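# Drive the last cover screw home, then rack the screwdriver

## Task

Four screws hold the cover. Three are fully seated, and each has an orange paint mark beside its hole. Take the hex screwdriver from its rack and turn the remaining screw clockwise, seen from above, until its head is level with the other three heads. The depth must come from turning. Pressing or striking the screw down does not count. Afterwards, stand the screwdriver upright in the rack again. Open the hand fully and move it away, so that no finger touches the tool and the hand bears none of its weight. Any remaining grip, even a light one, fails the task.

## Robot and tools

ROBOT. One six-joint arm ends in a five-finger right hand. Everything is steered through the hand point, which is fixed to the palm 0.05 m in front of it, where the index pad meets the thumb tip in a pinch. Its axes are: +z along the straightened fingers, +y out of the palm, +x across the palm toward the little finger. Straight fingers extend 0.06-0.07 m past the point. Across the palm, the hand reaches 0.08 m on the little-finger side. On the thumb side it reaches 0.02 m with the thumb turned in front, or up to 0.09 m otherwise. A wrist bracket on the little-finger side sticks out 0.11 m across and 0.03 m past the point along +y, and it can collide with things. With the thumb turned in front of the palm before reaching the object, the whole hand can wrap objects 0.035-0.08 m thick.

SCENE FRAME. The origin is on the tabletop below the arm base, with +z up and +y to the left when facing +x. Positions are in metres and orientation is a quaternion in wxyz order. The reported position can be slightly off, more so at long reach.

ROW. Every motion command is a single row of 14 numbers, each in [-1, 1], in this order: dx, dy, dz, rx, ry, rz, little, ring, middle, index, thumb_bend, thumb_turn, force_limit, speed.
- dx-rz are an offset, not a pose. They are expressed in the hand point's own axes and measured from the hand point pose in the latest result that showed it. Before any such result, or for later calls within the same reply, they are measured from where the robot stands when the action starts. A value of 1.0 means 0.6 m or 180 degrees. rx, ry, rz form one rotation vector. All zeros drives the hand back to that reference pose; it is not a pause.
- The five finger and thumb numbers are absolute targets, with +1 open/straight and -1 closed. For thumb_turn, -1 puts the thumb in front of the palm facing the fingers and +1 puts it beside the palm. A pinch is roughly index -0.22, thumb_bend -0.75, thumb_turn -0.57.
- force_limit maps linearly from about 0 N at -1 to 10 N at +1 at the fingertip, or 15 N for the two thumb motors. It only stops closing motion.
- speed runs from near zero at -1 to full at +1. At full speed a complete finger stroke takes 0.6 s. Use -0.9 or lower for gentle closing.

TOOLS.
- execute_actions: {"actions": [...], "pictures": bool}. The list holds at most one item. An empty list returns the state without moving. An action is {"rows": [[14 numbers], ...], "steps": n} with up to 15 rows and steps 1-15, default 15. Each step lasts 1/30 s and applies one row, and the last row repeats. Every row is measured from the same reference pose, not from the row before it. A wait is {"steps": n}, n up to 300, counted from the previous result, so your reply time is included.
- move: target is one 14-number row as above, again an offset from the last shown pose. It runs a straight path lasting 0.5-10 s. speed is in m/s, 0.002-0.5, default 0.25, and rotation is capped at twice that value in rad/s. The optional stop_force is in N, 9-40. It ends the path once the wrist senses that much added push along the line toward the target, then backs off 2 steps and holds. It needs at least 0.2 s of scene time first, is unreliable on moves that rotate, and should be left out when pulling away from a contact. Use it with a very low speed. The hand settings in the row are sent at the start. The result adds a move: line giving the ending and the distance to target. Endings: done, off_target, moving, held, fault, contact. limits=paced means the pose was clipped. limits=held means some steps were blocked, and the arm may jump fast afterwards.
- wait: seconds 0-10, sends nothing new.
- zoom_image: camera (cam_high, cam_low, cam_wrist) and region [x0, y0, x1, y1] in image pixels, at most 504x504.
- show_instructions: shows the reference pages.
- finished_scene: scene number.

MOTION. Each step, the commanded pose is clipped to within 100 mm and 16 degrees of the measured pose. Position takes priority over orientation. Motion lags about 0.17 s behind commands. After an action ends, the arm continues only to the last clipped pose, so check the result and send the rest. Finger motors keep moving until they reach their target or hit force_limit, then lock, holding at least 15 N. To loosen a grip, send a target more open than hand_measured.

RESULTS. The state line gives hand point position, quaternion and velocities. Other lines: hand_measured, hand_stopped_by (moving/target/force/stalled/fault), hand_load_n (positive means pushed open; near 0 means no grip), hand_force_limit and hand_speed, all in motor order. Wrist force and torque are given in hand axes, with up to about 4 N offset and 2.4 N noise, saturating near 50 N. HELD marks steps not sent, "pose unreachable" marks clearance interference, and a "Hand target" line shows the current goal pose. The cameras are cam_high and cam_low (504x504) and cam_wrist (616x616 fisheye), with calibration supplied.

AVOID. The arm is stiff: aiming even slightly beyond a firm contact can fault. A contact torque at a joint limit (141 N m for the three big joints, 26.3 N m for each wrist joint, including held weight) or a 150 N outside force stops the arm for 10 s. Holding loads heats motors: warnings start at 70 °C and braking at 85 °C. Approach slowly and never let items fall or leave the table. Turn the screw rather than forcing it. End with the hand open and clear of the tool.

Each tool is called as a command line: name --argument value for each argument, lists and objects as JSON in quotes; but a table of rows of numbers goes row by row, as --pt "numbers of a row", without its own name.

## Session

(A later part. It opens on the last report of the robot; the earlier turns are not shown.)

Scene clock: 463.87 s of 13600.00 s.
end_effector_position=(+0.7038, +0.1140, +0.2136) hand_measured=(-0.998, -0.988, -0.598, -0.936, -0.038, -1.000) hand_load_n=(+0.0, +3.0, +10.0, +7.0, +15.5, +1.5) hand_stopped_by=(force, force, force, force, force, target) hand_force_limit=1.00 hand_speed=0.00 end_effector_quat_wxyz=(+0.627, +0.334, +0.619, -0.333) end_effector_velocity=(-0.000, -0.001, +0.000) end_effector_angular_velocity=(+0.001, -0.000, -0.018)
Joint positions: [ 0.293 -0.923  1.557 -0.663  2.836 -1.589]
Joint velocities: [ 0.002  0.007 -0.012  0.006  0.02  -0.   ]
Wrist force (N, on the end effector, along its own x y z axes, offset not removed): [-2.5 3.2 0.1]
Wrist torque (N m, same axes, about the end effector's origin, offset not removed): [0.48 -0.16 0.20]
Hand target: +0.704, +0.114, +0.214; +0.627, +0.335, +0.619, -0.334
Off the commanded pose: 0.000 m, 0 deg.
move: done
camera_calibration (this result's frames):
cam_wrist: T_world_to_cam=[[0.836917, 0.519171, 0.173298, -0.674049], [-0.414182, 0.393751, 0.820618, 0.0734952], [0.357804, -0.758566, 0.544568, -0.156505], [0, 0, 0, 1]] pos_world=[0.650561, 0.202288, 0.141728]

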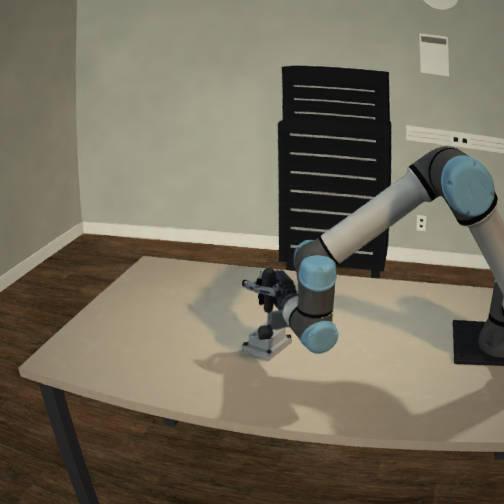

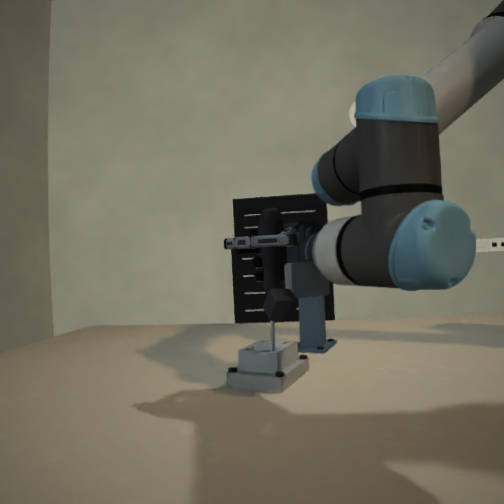

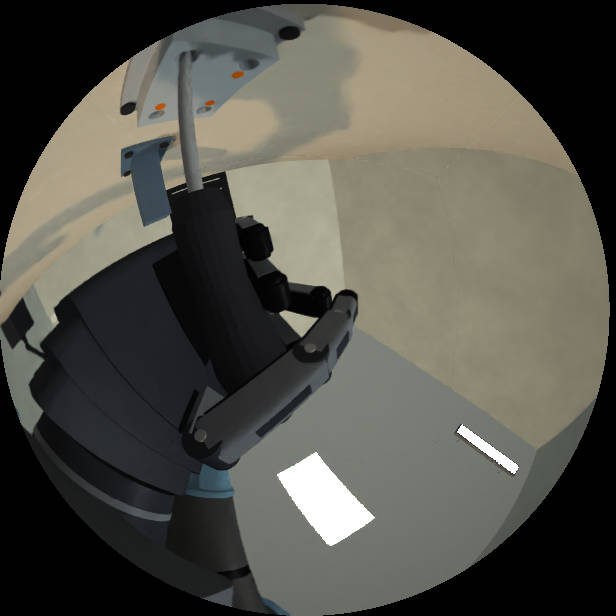

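Load released during the turn; probing downward.

move --target '[0.014,0,0,0,0,0,-1,-1,-1,-1,-1,-1,1,0]' --speed 0.003 --stop_force 9

Scene clock: 465.13 s of 13600.00 s.
end_effector_position=(+0.7039, +0.1140, +0.2133) hand_measured=(-0.998, -0.988, -0.598, -0.936, -0.038, -1.000) hand_load_n=(+0.0, +2.5, +10.0, +7.0, +15.5, +2.0) hand_stopped_by=(force, force, force, force, force, target) hand_force_limit=1.00 hand_speed=0.00 end_effector_quat_wxyz=(+0.627, +0.335, +0.619, -0.334) end_effector_velocity=(-0.000, -0.000, -0.000) end_effector_angular_velocity=(-0.001, +0.002, -0.000)
Joint positions: [ 0.294 -0.921  1.556 -0.663  2.839 -1.589]
Joint velocities: [-0.    -0.001  0.001  0.002  0.     0.   ]
Wrist force (N, on the end effector, along its own x y z axes, offset not removed): [-13.9 3.1 2.4]
Wrist torque (N m, same axes, about the end effector's origin, offset not removed): [0.22 0.30 -0.14]
Hand target: +0.704, +0.114, +0.213; +0.627, +0.335, +0.619, -0.334
Off the commanded pose: 0.008 m, 0 deg.
move: contact
camera_calibration (this result's frames):
cam_wrist: T_world_to_cam=[[0.83786, 0.517486, 0.173778, -0.674635], [-0.413776, 0.394406, 0.820508, 0.0734987], [0.356062, -0.759376, 0.54458, -0.155068], [0, 0, 0, 1]] pos_world=[0.650876, 0.202371, 0.141378]

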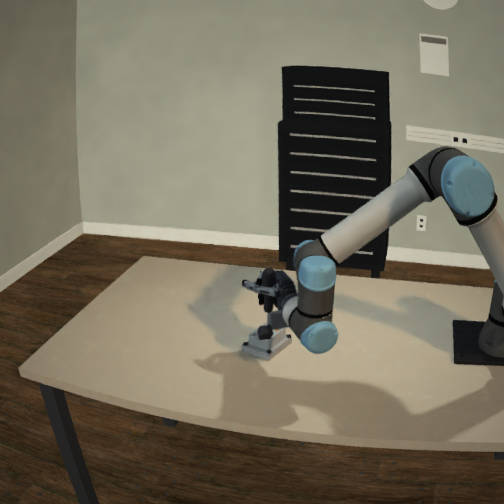

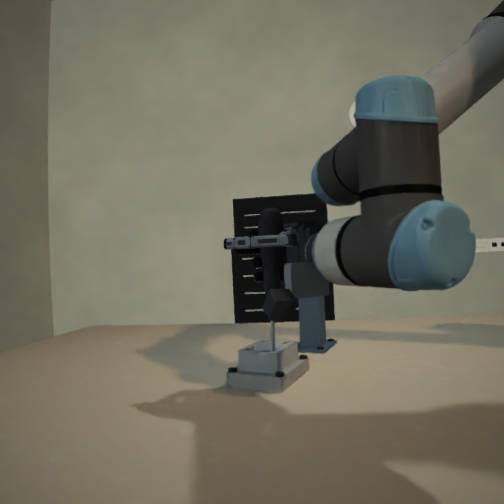

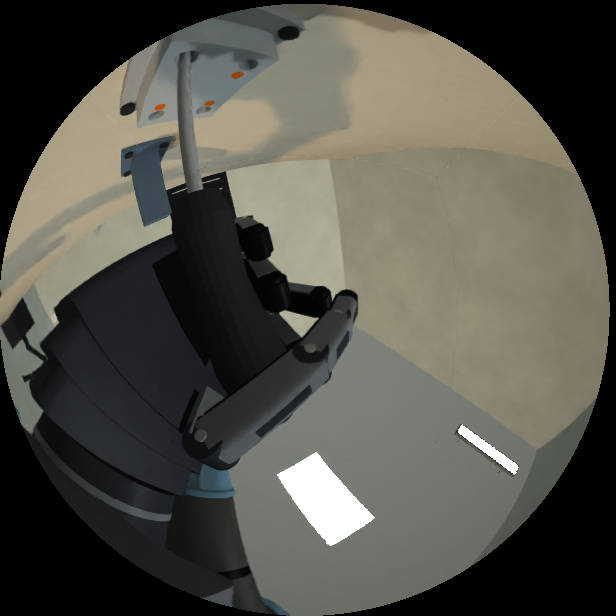

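move --target '[-0.014,0,0,0,0,0,-1,-1,-1,-1,-1,-1,1,0]' --speed 0.03

move --target '[0,0.0218,-0.0722,-0.3333,0,0,-1,-1,-1,-1,-1,-1,1,0]' --speed 0.25

move --target '[0.024,0,0,0,0,0,-1,-1,-1,-1,-1,-1,1,0]' --speed 0.004 --stop_force 9

zoom_image --camera "cam_wrist" --region '[100,10,260,130]'

Scene clock: 468.00 s of 13600.00 s.
end_effector_position=(+0.7038, +0.1140, +0.2213) hand_measured=(-0.998, -0.988, -0.598, -0.936, -0.038, -1.000) hand_load_n=(+0.0, +1.5, +10.0, +7.5, +15.5, +1.5) hand_stopped_by=(force, force, force, force, force, target) hand_force_limit=1.00 hand_speed=0.00 end_effector_quat_wxyz=(+0.627, +0.335, +0.619, -0.334) end_effector_velocity=(+0.000, +0.000, +0.002) end_effector_angular_velocity=(-0.000, +0.001, +0.001)
Joint positions: [ 0.294 -0.932  1.551 -0.647  2.839 -1.59 ]
Joint velocities: [ 0.    -0.003 -0.002  0.007 -0.001 -0.   ]
Wrist force (N, on the end effector, along its own x y z axes, offset not removed): [1.1 2.8 1.4]
Wrist torque (N m, same axes, about the end effector's origin, offset not removed): [0.41 -0.06 0.08]
Hand target: +0.704, +0.114, +0.222; +0.627, +0.335, +0.619, -0.334
Off the commanded pose: 0.000 m, 0 deg.
move: done
camera_calibration (this result's frames):
cam_wrist: T_world_to_cam=[[0.837917, 0.517465, 0.173564, -0.675957], [-0.413622, 0.394559, 0.820512, 0.0667184], [0.356105, -0.759311, 0.544643, -0.159454], [0, 0, 0, 1]] pos_world=[0.650775, 0.202384, 0.149424]

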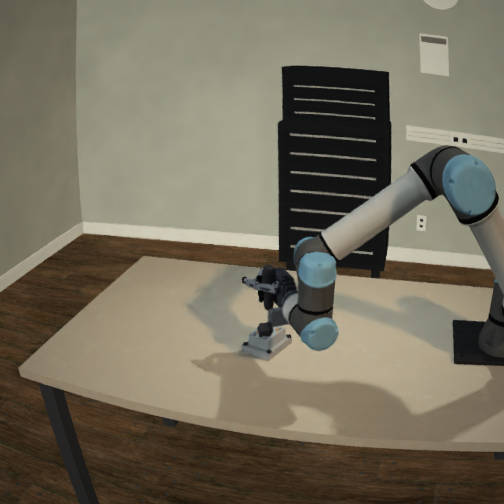

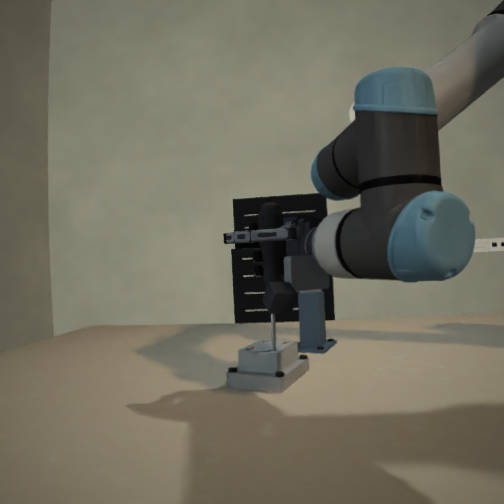

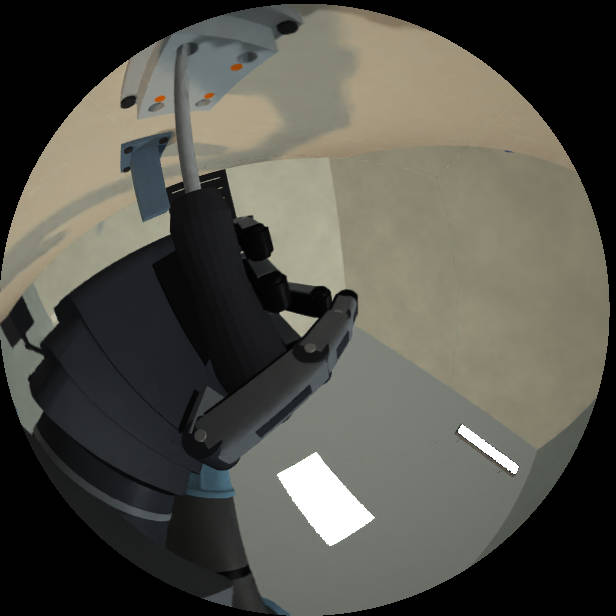

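Scene clock: 470.67 s of 13600.00 s.
end_effector_position=(+0.6905, +0.1573, +0.2210) hand_measured=(-0.998, -0.988, -0.598, -0.936, -0.038, -1.000) hand_load_n=(+0.0, +3.5, +10.0, +7.0, +15.5, +1.5) hand_stopped_by=(force, force, force, force, force, target) hand_force_limit=1.00 hand_speed=0.00 end_effector_quat_wxyz=(+0.710, -0.023, +0.703, +0.020) end_effector_velocity=(+0.000, +0.002, +0.000) end_effector_angular_velocity=(-0.000, -0.001, +0.019)
Joint positions: [-0.107 -1.192  1.991 -0.81   1.394 -1.572]
Joint velocities: [-0.007  0.002 -0.003  0.    -0.026  0.   ]
Wrist force (N, on the end effector, along its own x y z axes, offset not removed): [-0.3 1.4 2.4]
Wrist torque (N m, same axes, about the end effector's origin, offset not removed): [0.13 0.04 -0.08]
Hand target: +0.691, +0.157, +0.221; +0.710, -0.023, +0.703, +0.020
Off the commanded pose: 0.000 m, 0 deg.
move: done
camera_calibration (this result's frames):
cam_wrist: T_world_to_cam=[[-0.0270367, 0.986346, 0.162451, -0.161156], [-0.550079, -0.150373, 0.821463, 0.224098], [0.834675, -0.0671515, 0.546634, -0.561449], [0, 0, 0, 1]] pos_world=[0.587542, 0.154952, 0.148999]

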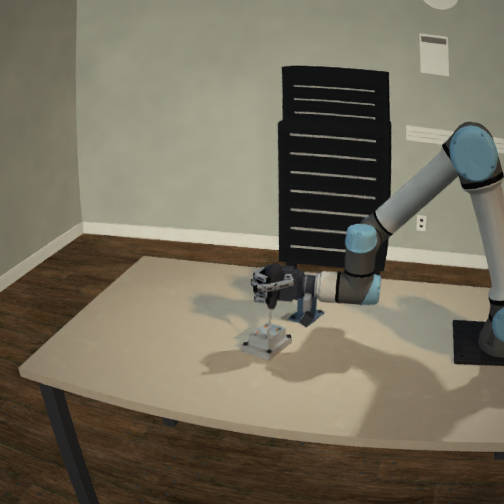

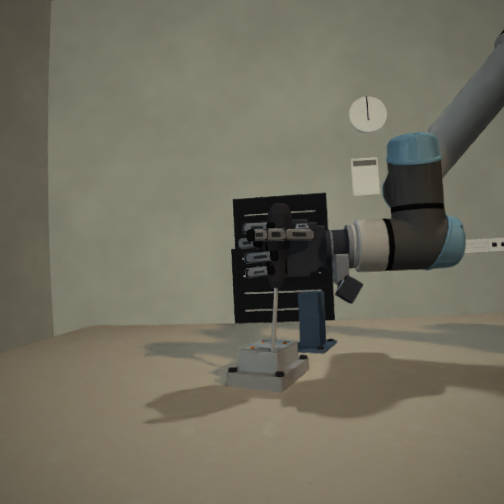

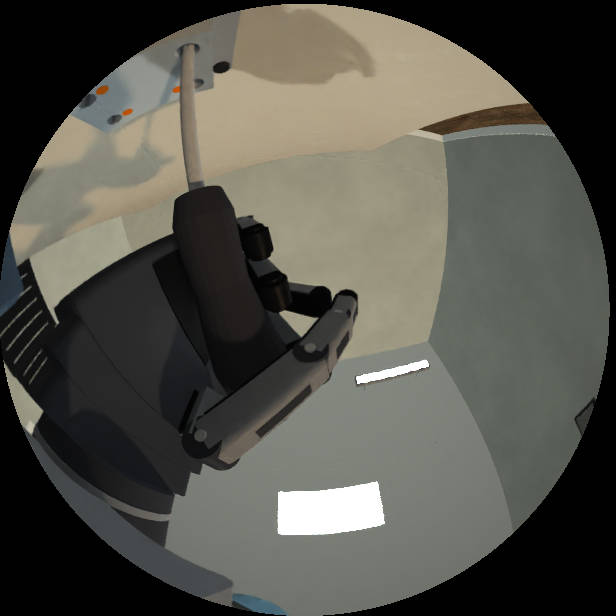

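Scene clock: 473.20 s of 13600.00 s.
end_effector_position=(+0.6906, +0.1572, +0.2125) hand_measured=(-0.998, -0.988, -0.598, -0.936, -0.038, -1.000) hand_load_n=(+0.0, +2.5, +10.0, +7.0, +15.5, +2.5) hand_stopped_by=(force, force, force, force, force, target) hand_force_limit=1.00 hand_speed=0.00 end_effector_quat_wxyz=(+0.710, -0.023, +0.703, +0.020) end_effector_velocity=(-0.000, -0.000, +0.000) end_effector_angular_velocity=(+0.000, +0.004, -0.002)
Joint positions: [-0.107 -1.176  1.997 -0.833  1.394 -1.572]
Joint velocities: [-0.    -0.002  0.     0.006  0.001  0.   ]
Wrist force (N, on the end effector, along its own x y z axes, offset not removed): [-11.6 3.0 0.3]
Wrist torque (N m, same axes, about the end effector's origin, offset not removed): [0.37 0.41 -0.08]
Hand target: +0.691, +0.157, +0.213; +0.710, -0.023, +0.703, +0.020
Off the commanded pose: 0.006 m, 0 deg.
move: contact
camera_calibration (this result's frames):
cam_wrist: T_world_to_cam=[[-0.027076, 0.986351, 0.162413, -0.159707], [-0.550298, -0.150345, 0.821321, 0.231292], [0.834529, -0.0671375, 0.546858, -0.556845], [0, 0, 0, 1]] pos_world=[0.587659, 0.154916, 0.140489]

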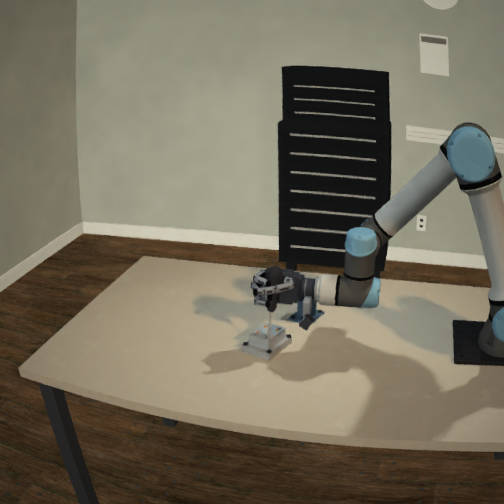

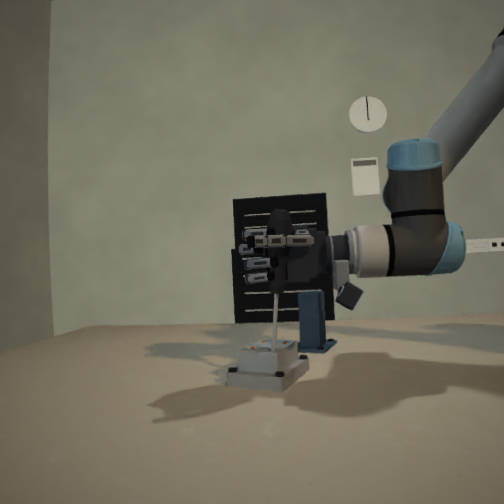

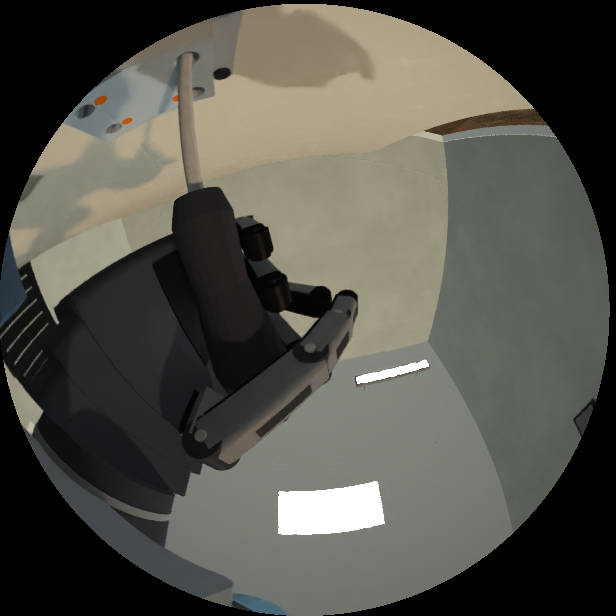

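Region (100, 10, 260, 130) of cam_wrist's 616x616 image, scaled by 3.150, with more detail than that image has; it fills the top 378 rows of this view, and the rest is white.

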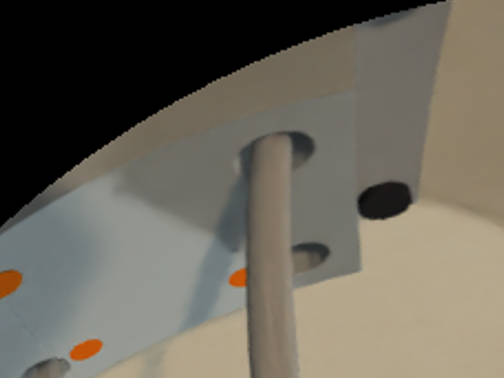

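move --target '[-0.0004,-0.0345,0.0185,0.1667,0,0,-1,-1,-1,-1,-1,-1,1,0]' --speed 0.06

move --target '[0,-0.0345,0.0185,0.1667,0,0,-1,-1,-1,-1,-1,-1,1,0]' --speed 0.06

move --target '[0.014,0,0,0,0,0,-1,-1,-1,-1,-1,-1,1,0]' --speed 0.003 --stop_force 9

Scene clock: 479.30 s of 13600.00 s.
end_effector_position=(+0.7030, +0.1373, +0.2130) hand_measured=(-0.998, -0.988, -0.598, -0.936, -0.038, -1.000) hand_load_n=(+0.0, +2.5, +10.0, +7.0, +15.5, +2.0) hand_stopped_by=(force, force, force, force, force, target) hand_force_limit=1.00 hand_speed=0.00 end_effector_quat_wxyz=(+0.692, +0.161, +0.684, -0.162) end_effector_velocity=(+0.000, -0.001, -0.000) end_effector_angular_velocity=(+0.000, +0.000, -0.015)
Joint positions: [ 0.143 -1.102  1.875 -0.787  2.165 -1.575]
Joint velocities: [ 0.006  0.004 -0.007  0.003  0.021 -0.   ]
Wrist force (N, on the end effector, along its own x y z axes, offset not removed): [-9.5 0.8 0.7]
Wrist torque (N m, same axes, about the end effector's origin, offset not removed): [0.08 0.59 -0.29]
Hand target: +0.703, +0.137, +0.213; +0.692, +0.162, +0.684, -0.163
Off the commanded pose: 0.000 m, 0 deg.
move: done
camera_calibration (this result's frames):
cam_wrist: T_world_to_cam=[[0.467489, 0.867813, 0.168387, -0.472488], [-0.555025, 0.139884, 0.819988, 0.198471], [0.688042, -0.476794, 0.547052, -0.409575], [0, 0, 0, 1]] pos_world=[0.612844, 0.186986, 0.140876]

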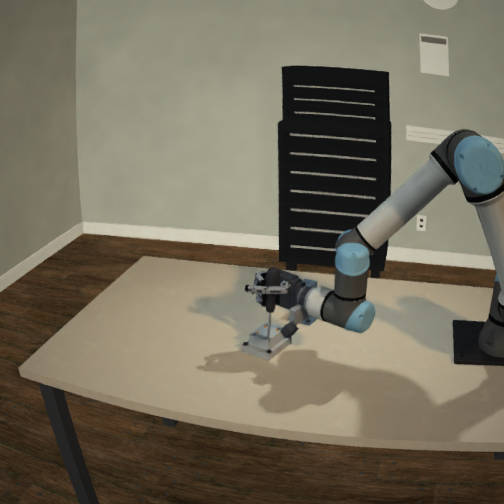

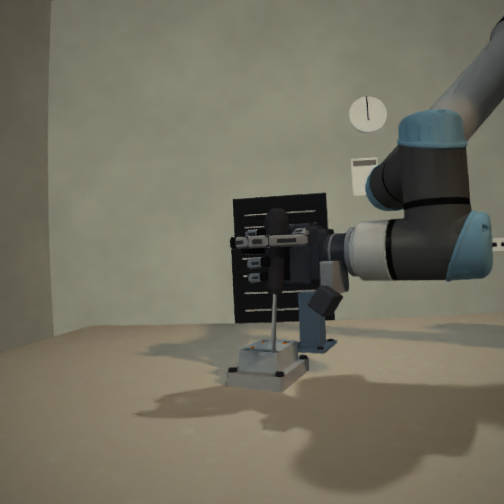

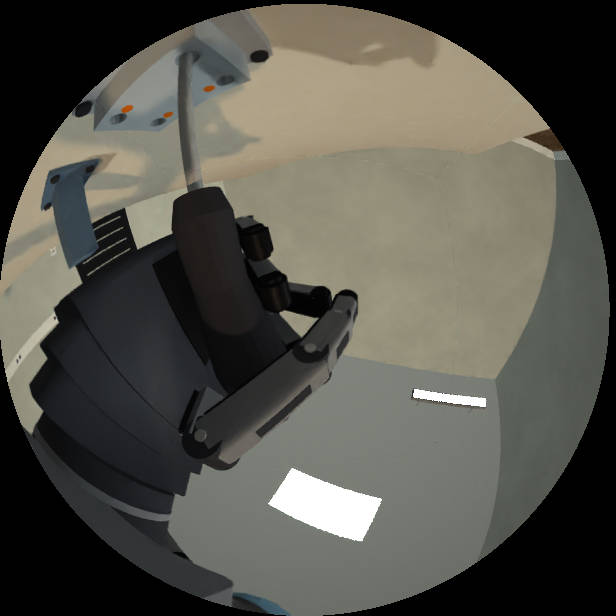

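Scene clock: 484.00 s of 13600.00 s.
end_effector_position=(+0.7037, +0.1139, +0.2131) hand_measured=(-0.998, -0.988, -0.598, -0.936, -0.038, -1.000) hand_load_n=(+0.0, +2.5, +10.0, +7.0, +15.5, +2.5) hand_stopped_by=(force, force, force, force, force, target) hand_force_limit=1.00 hand_speed=0.00 end_effector_quat_wxyz=(+0.627, +0.335, +0.619, -0.333) end_effector_velocity=(+0.001, -0.001, -0.001) end_effector_angular_velocity=(-0.001, +0.004, -0.012)
Joint positions: [ 0.293 -0.922  1.558 -0.665  2.837 -1.59 ]
Joint velocities: [ 0.001  0.007 -0.012  0.009  0.013  0.   ]
Wrist force (N, on the end effector, along its own x y z axes, offset not removed): [-12.3 2.8 -1.9]
Wrist torque (N m, same axes, about the end effector's origin, offset not removed): [0.47 0.61 -0.10]
Hand target: +0.704, +0.114, +0.213; +0.627, +0.335, +0.619, -0.334
Off the commanded pose: 0.000 m, 0 deg.
move: done
camera_calibration (this result's frames):
cam_wrist: T_world_to_cam=[[0.837222, 0.518557, 0.17366, -0.67406], [-0.414266, 0.394095, 0.82041, 0.0740492], [0.356991, -0.758807, 0.544766, -0.155726], [0, 0, 0, 1]] pos_world=[0.650607, 0.20219, 0.141141]

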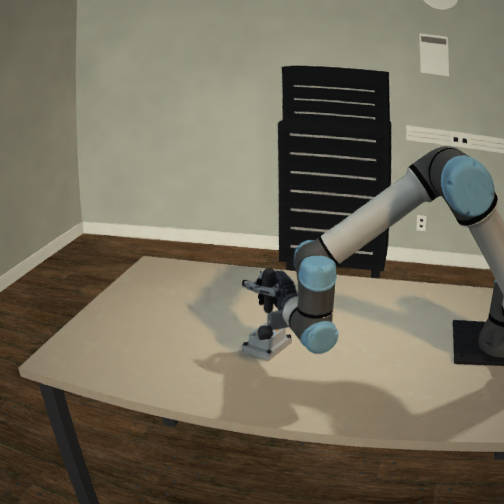

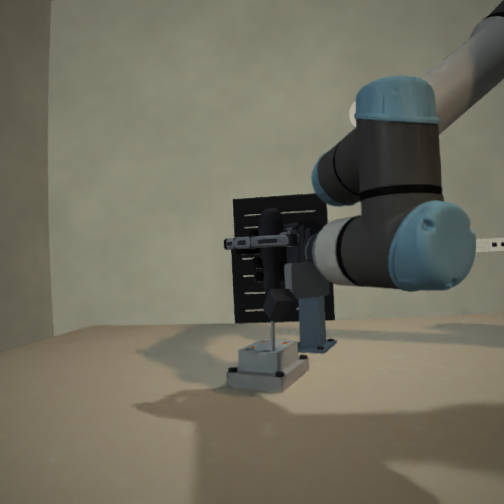

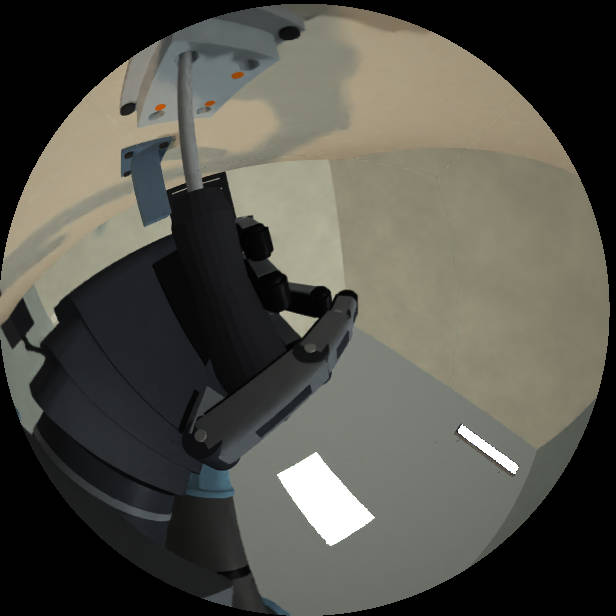

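Scene clock: 484.63 s of 13600.00 s.
end_effector_position=(+0.7038, +0.1140, +0.2123) hand_measured=(-0.998, -0.988, -0.598, -0.936, -0.038, -1.000) hand_load_n=(+0.0, +2.0, +10.0, +7.5, +15.0, +3.0) hand_stopped_by=(force, force, force, force, force, target) hand_force_limit=1.00 hand_speed=0.00 end_effector_quat_wxyz=(+0.628, +0.335, +0.619, -0.333) end_effector_velocity=(-0.000, +0.000, +0.000) end_effector_angular_velocity=(+0.000, -0.001, +0.000)
Joint positions: [ 0.293 -0.921  1.558 -0.667  2.837 -1.59 ]
Joint velocities: [-0.    -0.     0.001 -0.001 -0.     0.   ]
Wrist force (N, on the end effector, along its own x y z axes, offset not removed): [-19.3 2.7 -0.3]
Wrist torque (N m, same axes, about the end effector's origin, offset not removed): [0.23 0.80 -0.24]
Hand target: +0.704, +0.114, +0.213; +0.628, +0.335, +0.619, -0.333
Off the commanded pose: 0.008 m, 0 deg.
move: contact
camera_calibration (this result's frames):
cam_wrist: T_world_to_cam=[[0.837143, 0.518586, 0.173952, -0.674038], [-0.41453, 0.394002, 0.820322, 0.074865], [0.35687, -0.758835, 0.544805, -0.155217], [0, 0, 0, 1]] pos_world=[0.650692, 0.202265, 0.1404]

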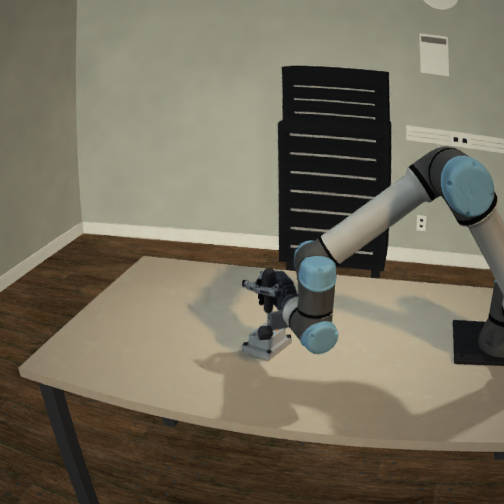

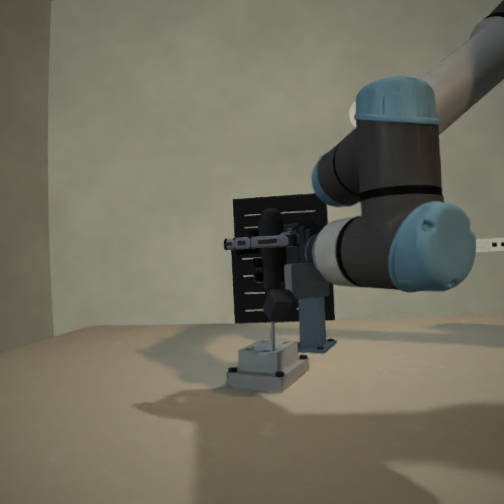

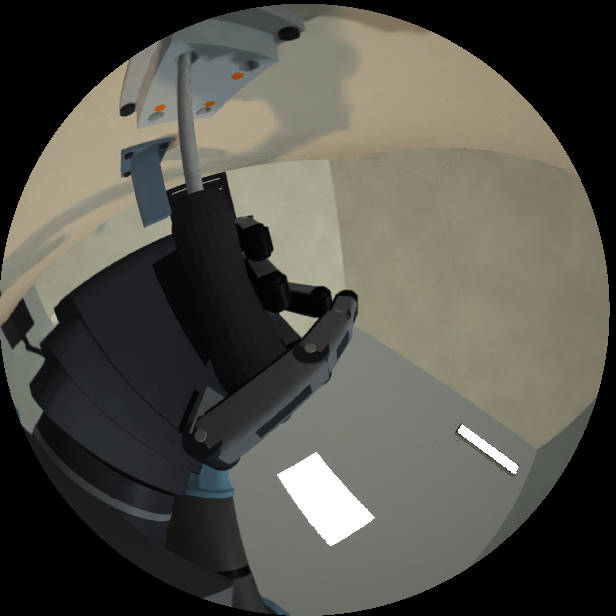

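move --target '[-0.2,0,0,0,0,0,-1,-1,-1,-1,-1,-1,1,0]' --speed 0.1

move --target '[0,-0.266,0.211,-0.315,0,0,-1,-1,-1,-1,-1,-1,1,0]' --speed 0.2

move --target '[0.045,0,0,0,0,0,-1,-1,-1,-1,-1,-1,1,0]' --speed 0.03 --stop_force 9

zoom_image --camera "cam_high" --region '[250,230,370,350]'

zoom_image --camera "cam_low" --region '[250,200,370,360]'

Scene clock: 487.73 s of 13600.00 s.
end_effector_position=(+0.7025, +0.1145, +0.3320) hand_measured=(-0.998, -0.988, -0.598, -0.936, -0.038, -1.000) hand_load_n=(+0.0, +1.5, +10.0, +7.5, +15.5, +2.0) hand_stopped_by=(force, force, force, force, force, target) hand_force_limit=1.00 hand_speed=0.00 end_effector_quat_wxyz=(+0.628, +0.335, +0.619, -0.333) end_effector_velocity=(+0.000, -0.000, +0.003) end_effector_angular_velocity=(+0.002, +0.000, -0.001)
Joint positions: [ 0.294 -1.061  1.444 -0.414  2.838 -1.591]
Joint velocities: [-0.    -0.001 -0.008  0.017  0.001  0.008]
Wrist force (N, on the end effector, along its own x y z axes, offset not removed): [0.4 2.0 1.2]
Wrist torque (N m, same axes, about the end effector's origin, offset not removed): [0.30 0.00 0.04]
Hand target: +0.703, +0.114, +0.332; +0.628, +0.335, +0.619, -0.333
Off the commanded pose: 0.000 m, 0 deg.
move: done
camera_calibration (this result's frames):
cam_wrist: T_world_to_cam=[[0.837097, 0.518665, 0.17394, -0.69402], [-0.414691, 0.394254, 0.820119, -0.0238531], [0.35679, -0.758651, 0.545115, -0.219618], [0, 0, 0, 1]] pos_world=[0.649428, 0.202755, 0.259997]

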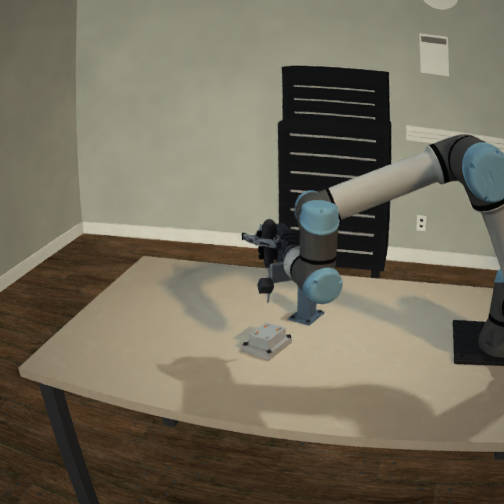

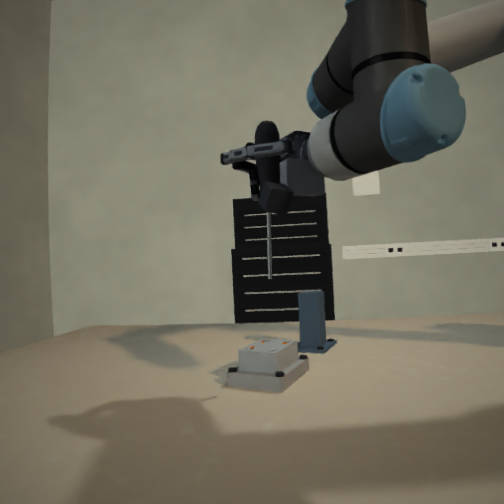

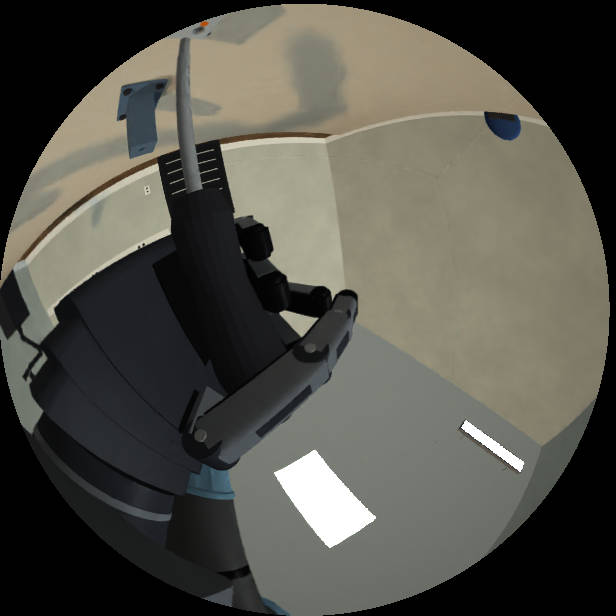

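Scene clock: 490.77 s of 13600.00 s.
end_effector_position=(+0.6393, -0.0791, +0.3322) hand_measured=(-0.998, -0.988, -0.598, -0.936, -0.038, -1.000) hand_load_n=(+0.0, +1.5, +10.0, +7.5, +15.5, +2.0) hand_stopped_by=(force, force, force, force, force, target) hand_force_limit=1.00 hand_speed=0.00 end_effector_quat_wxyz=(+0.711, -0.003, +0.703, -0.000) end_effector_velocity=(-0.000, -0.002, -0.000) end_effector_angular_velocity=(-0.003, +0.001, +0.019)
Joint positions: [-0.664 -1.449  1.977 -0.543  0.893 -1.564]
Joint velocities: [-0.011  0.008 -0.009  0.003 -0.03  -0.003]
Wrist force (N, on the end effector, along its own x y z axes, offset not removed): [0.1 2.7 0.2]
Wrist torque (N m, same axes, about the end effector's origin, offset not removed): [0.44 0.01 0.13]
Hand target: +0.639, -0.079, +0.332; +0.711, -0.004, +0.703, +0.000
Off the commanded pose: 0.001 m, 0 deg.
move: done
camera_calibration (this result's frames):
cam_wrist: T_world_to_cam=[[0.0283207, 0.986321, 0.162384, 0.0171251], [-0.558376, -0.119132, 0.820989, 0.0770016], [0.829104, -0.113922, 0.547365, -0.595772], [0, 0, 0, 1]] pos_world=[0.536468, -0.0755894, 0.260106]

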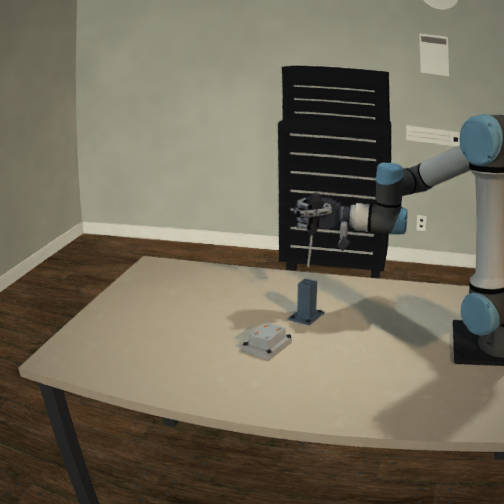

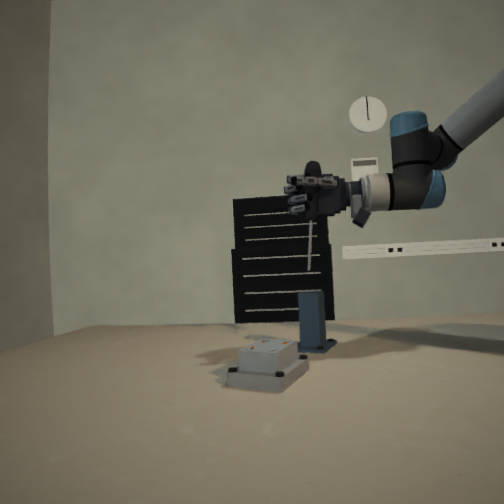

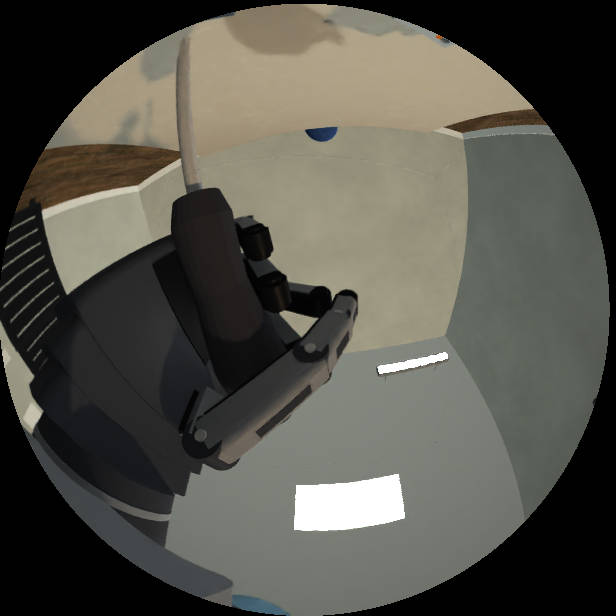

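Scene clock: 492.03 s of 13600.00 s.
end_effector_position=(+0.6396, -0.0792, +0.3056) hand_measured=(-0.998, -0.988, -0.598, -0.936, -0.038, -1.000) hand_load_n=(+0.0, +1.5, +10.0, +7.5, +15.5, +2.0) hand_stopped_by=(force, force, force, force, force, target) hand_force_limit=1.00 hand_speed=0.00 end_effector_quat_wxyz=(+0.711, -0.003, +0.703, -0.000) end_effector_velocity=(-0.000, -0.000, -0.003) end_effector_angular_velocity=(-0.000, -0.000, -0.001)
Joint positions: [-0.664 -1.411  2.013 -0.616  0.893 -1.564]
Joint velocities: [ 0.     0.004  0.005 -0.009  0.002  0.   ]
Wrist force (N, on the end effector, along its own x y z axes, offset not removed): [-0.2 2.2 1.0]
Wrist torque (N m, same axes, about the end effector's origin, offset not removed): [0.32 0.10 0.04]
Hand target: +0.640, -0.079, +0.305; +0.711, -0.003, +0.703, -0.000
Off the commanded pose: 0.000 m, 0 deg.
move: done
camera_calibration (this result's frames):
cam_wrist: T_world_to_cam=[[0.0283301, 0.986349, 0.162213, 0.021616], [-0.55833, -0.11899, 0.821041, 0.0989959], [0.829135, -0.113828, 0.547337, -0.581431], [0, 0, 0, 1]] pos_world=[0.536745, -0.0757247, 0.233453]

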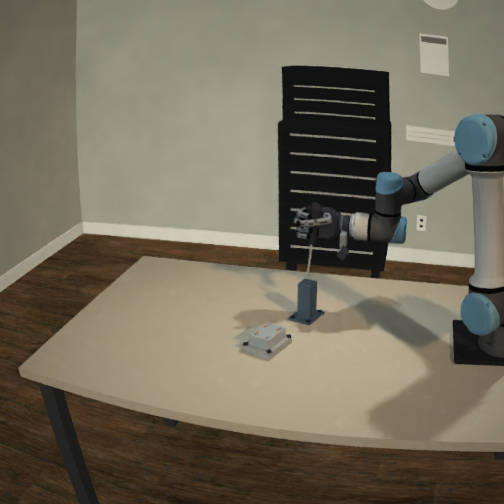

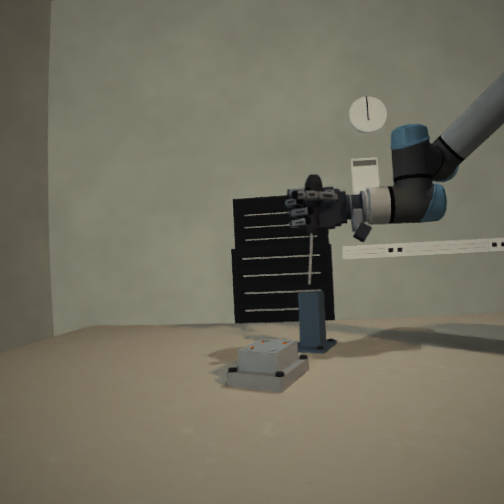

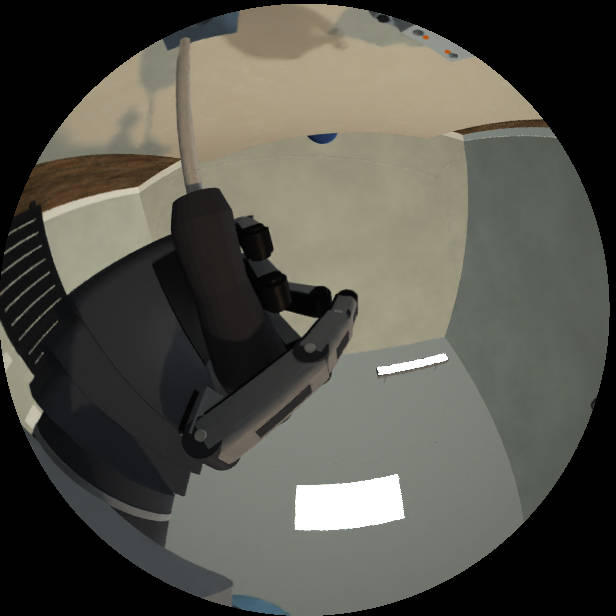

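Region (250, 230, 370, 350) of cam_high's 504x504 image, scaled by 4.200, with more detail than that image has.

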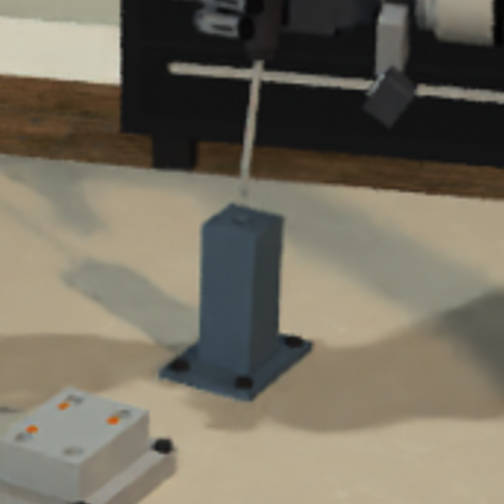

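Region (250, 200, 370, 360) of cam_low's 504x504 image, scaled by 3.150, with more detail than that image has; it fills the left 378 columns of this view, and the rest is white.

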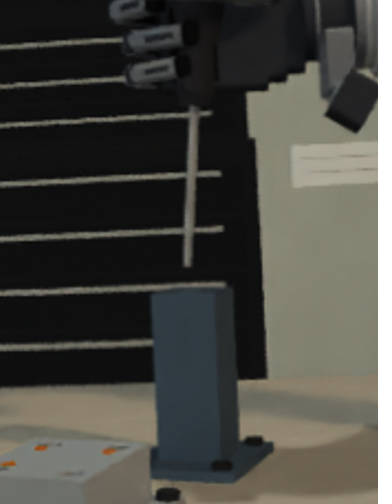

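move --target '[0.015,0,0.010,0,0.0195,0,-1,-1,-1,-1,-1,-1,1,0]' --speed 0.03

zoom_image --camera "cam_high" --region '[275,240,345,310]'

zoom_image --camera "cam_high" --region '[240,315,295,360]'

zoom_image --camera "cam_wrist" --region '[130,5,270,110]'

Scene clock: 494.87 s of 13600.00 s.
end_effector_position=(+0.6455, -0.0792, +0.2969) hand_measured=(-0.998, -0.988, -0.598, -0.936, -0.038, -1.000) hand_load_n=(+0.0, +1.5, +10.0, +7.5, +15.5, +2.0) hand_stopped_by=(force, force, force, force, force, target) hand_force_limit=1.00 hand_speed=0.00 end_effector_quat_wxyz=(+0.690, -0.003, +0.724, -0.000) end_effector_velocity=(+0.002, +0.001, -0.002) end_effector_angular_velocity=(-0.000, +0.016, +0.001)
Joint positions: [-0.657 -1.395  1.974 -0.519  0.901 -1.611]
Joint velocities: [ 0.003  0.004 -0.011  0.027  0.002 -0.013]
Wrist force (N, on the end effector, along its own x y z axes, offset not removed): [-0.5 2.2 0.6]
Wrist torque (N m, same axes, about the end effector's origin, offset not removed): [0.39 0.12 -0.05]
Hand target: +0.646, -0.079, +0.297; +0.689, -0.003, +0.725, -0.000
Off the commanded pose: 0.000 m, 0 deg.
move: done
camera_calibration (this result's frames):
cam_wrist: T_world_to_cam=[[0.0381621, 0.986354, 0.160156, 0.0171415], [-0.508908, -0.118747, 0.852591, 0.068132], [0.859975, -0.114041, 0.497431, -0.586691], [0, 0, 0, 1]] pos_world=[0.538559, -0.0757241, 0.231005]

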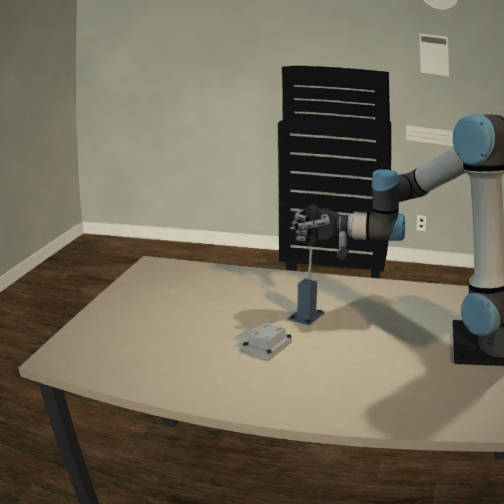

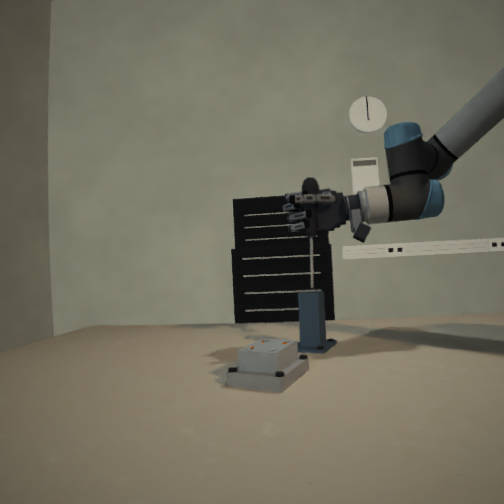

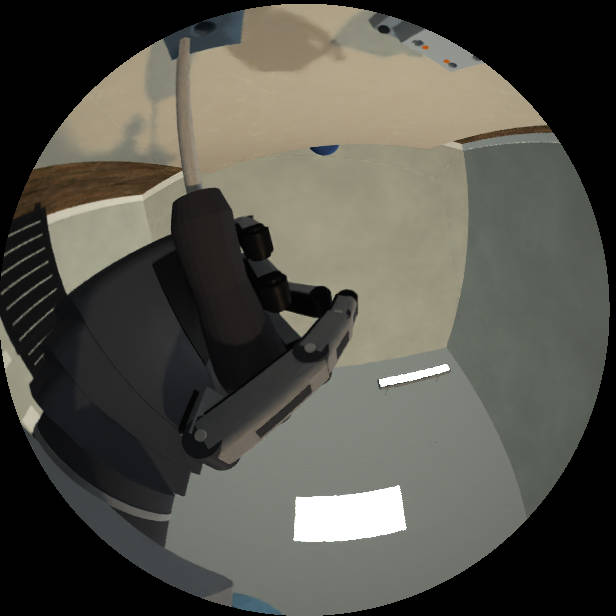

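Region (275, 240, 345, 310) of cam_high's 504x504 image, scaled by 7.200, with more detail than that image has.

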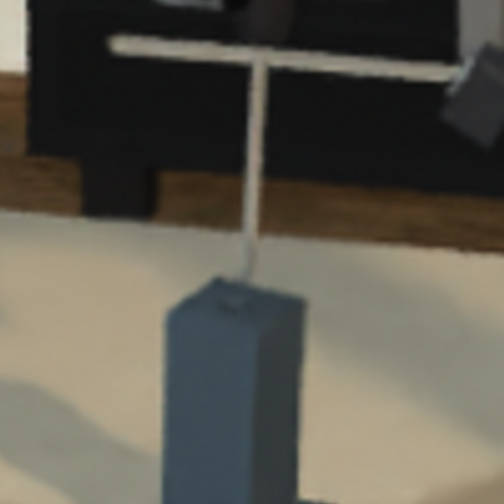

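Region (240, 315, 295, 360) of cam_high's 504x504 image, scaled by 9.164, with more detail than that image has; it fills the top 412 rows of this view, and the rest is white.

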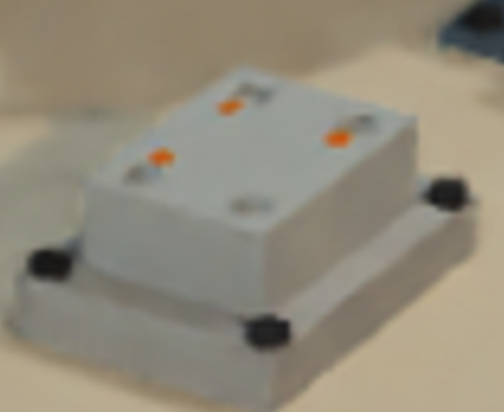

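Region (130, 5, 270, 110) of cam_wrist's 616x616 image, scaled by 3.600, with more detail than that image has; it fills the top 378 rows of this view, and the rest is white.

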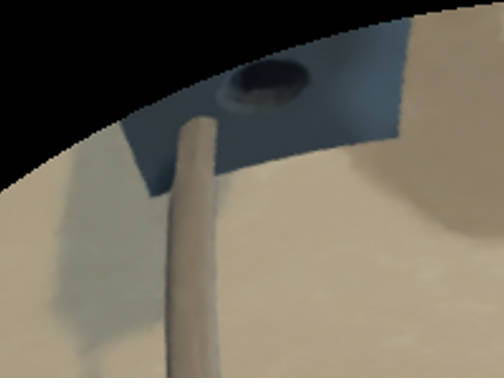

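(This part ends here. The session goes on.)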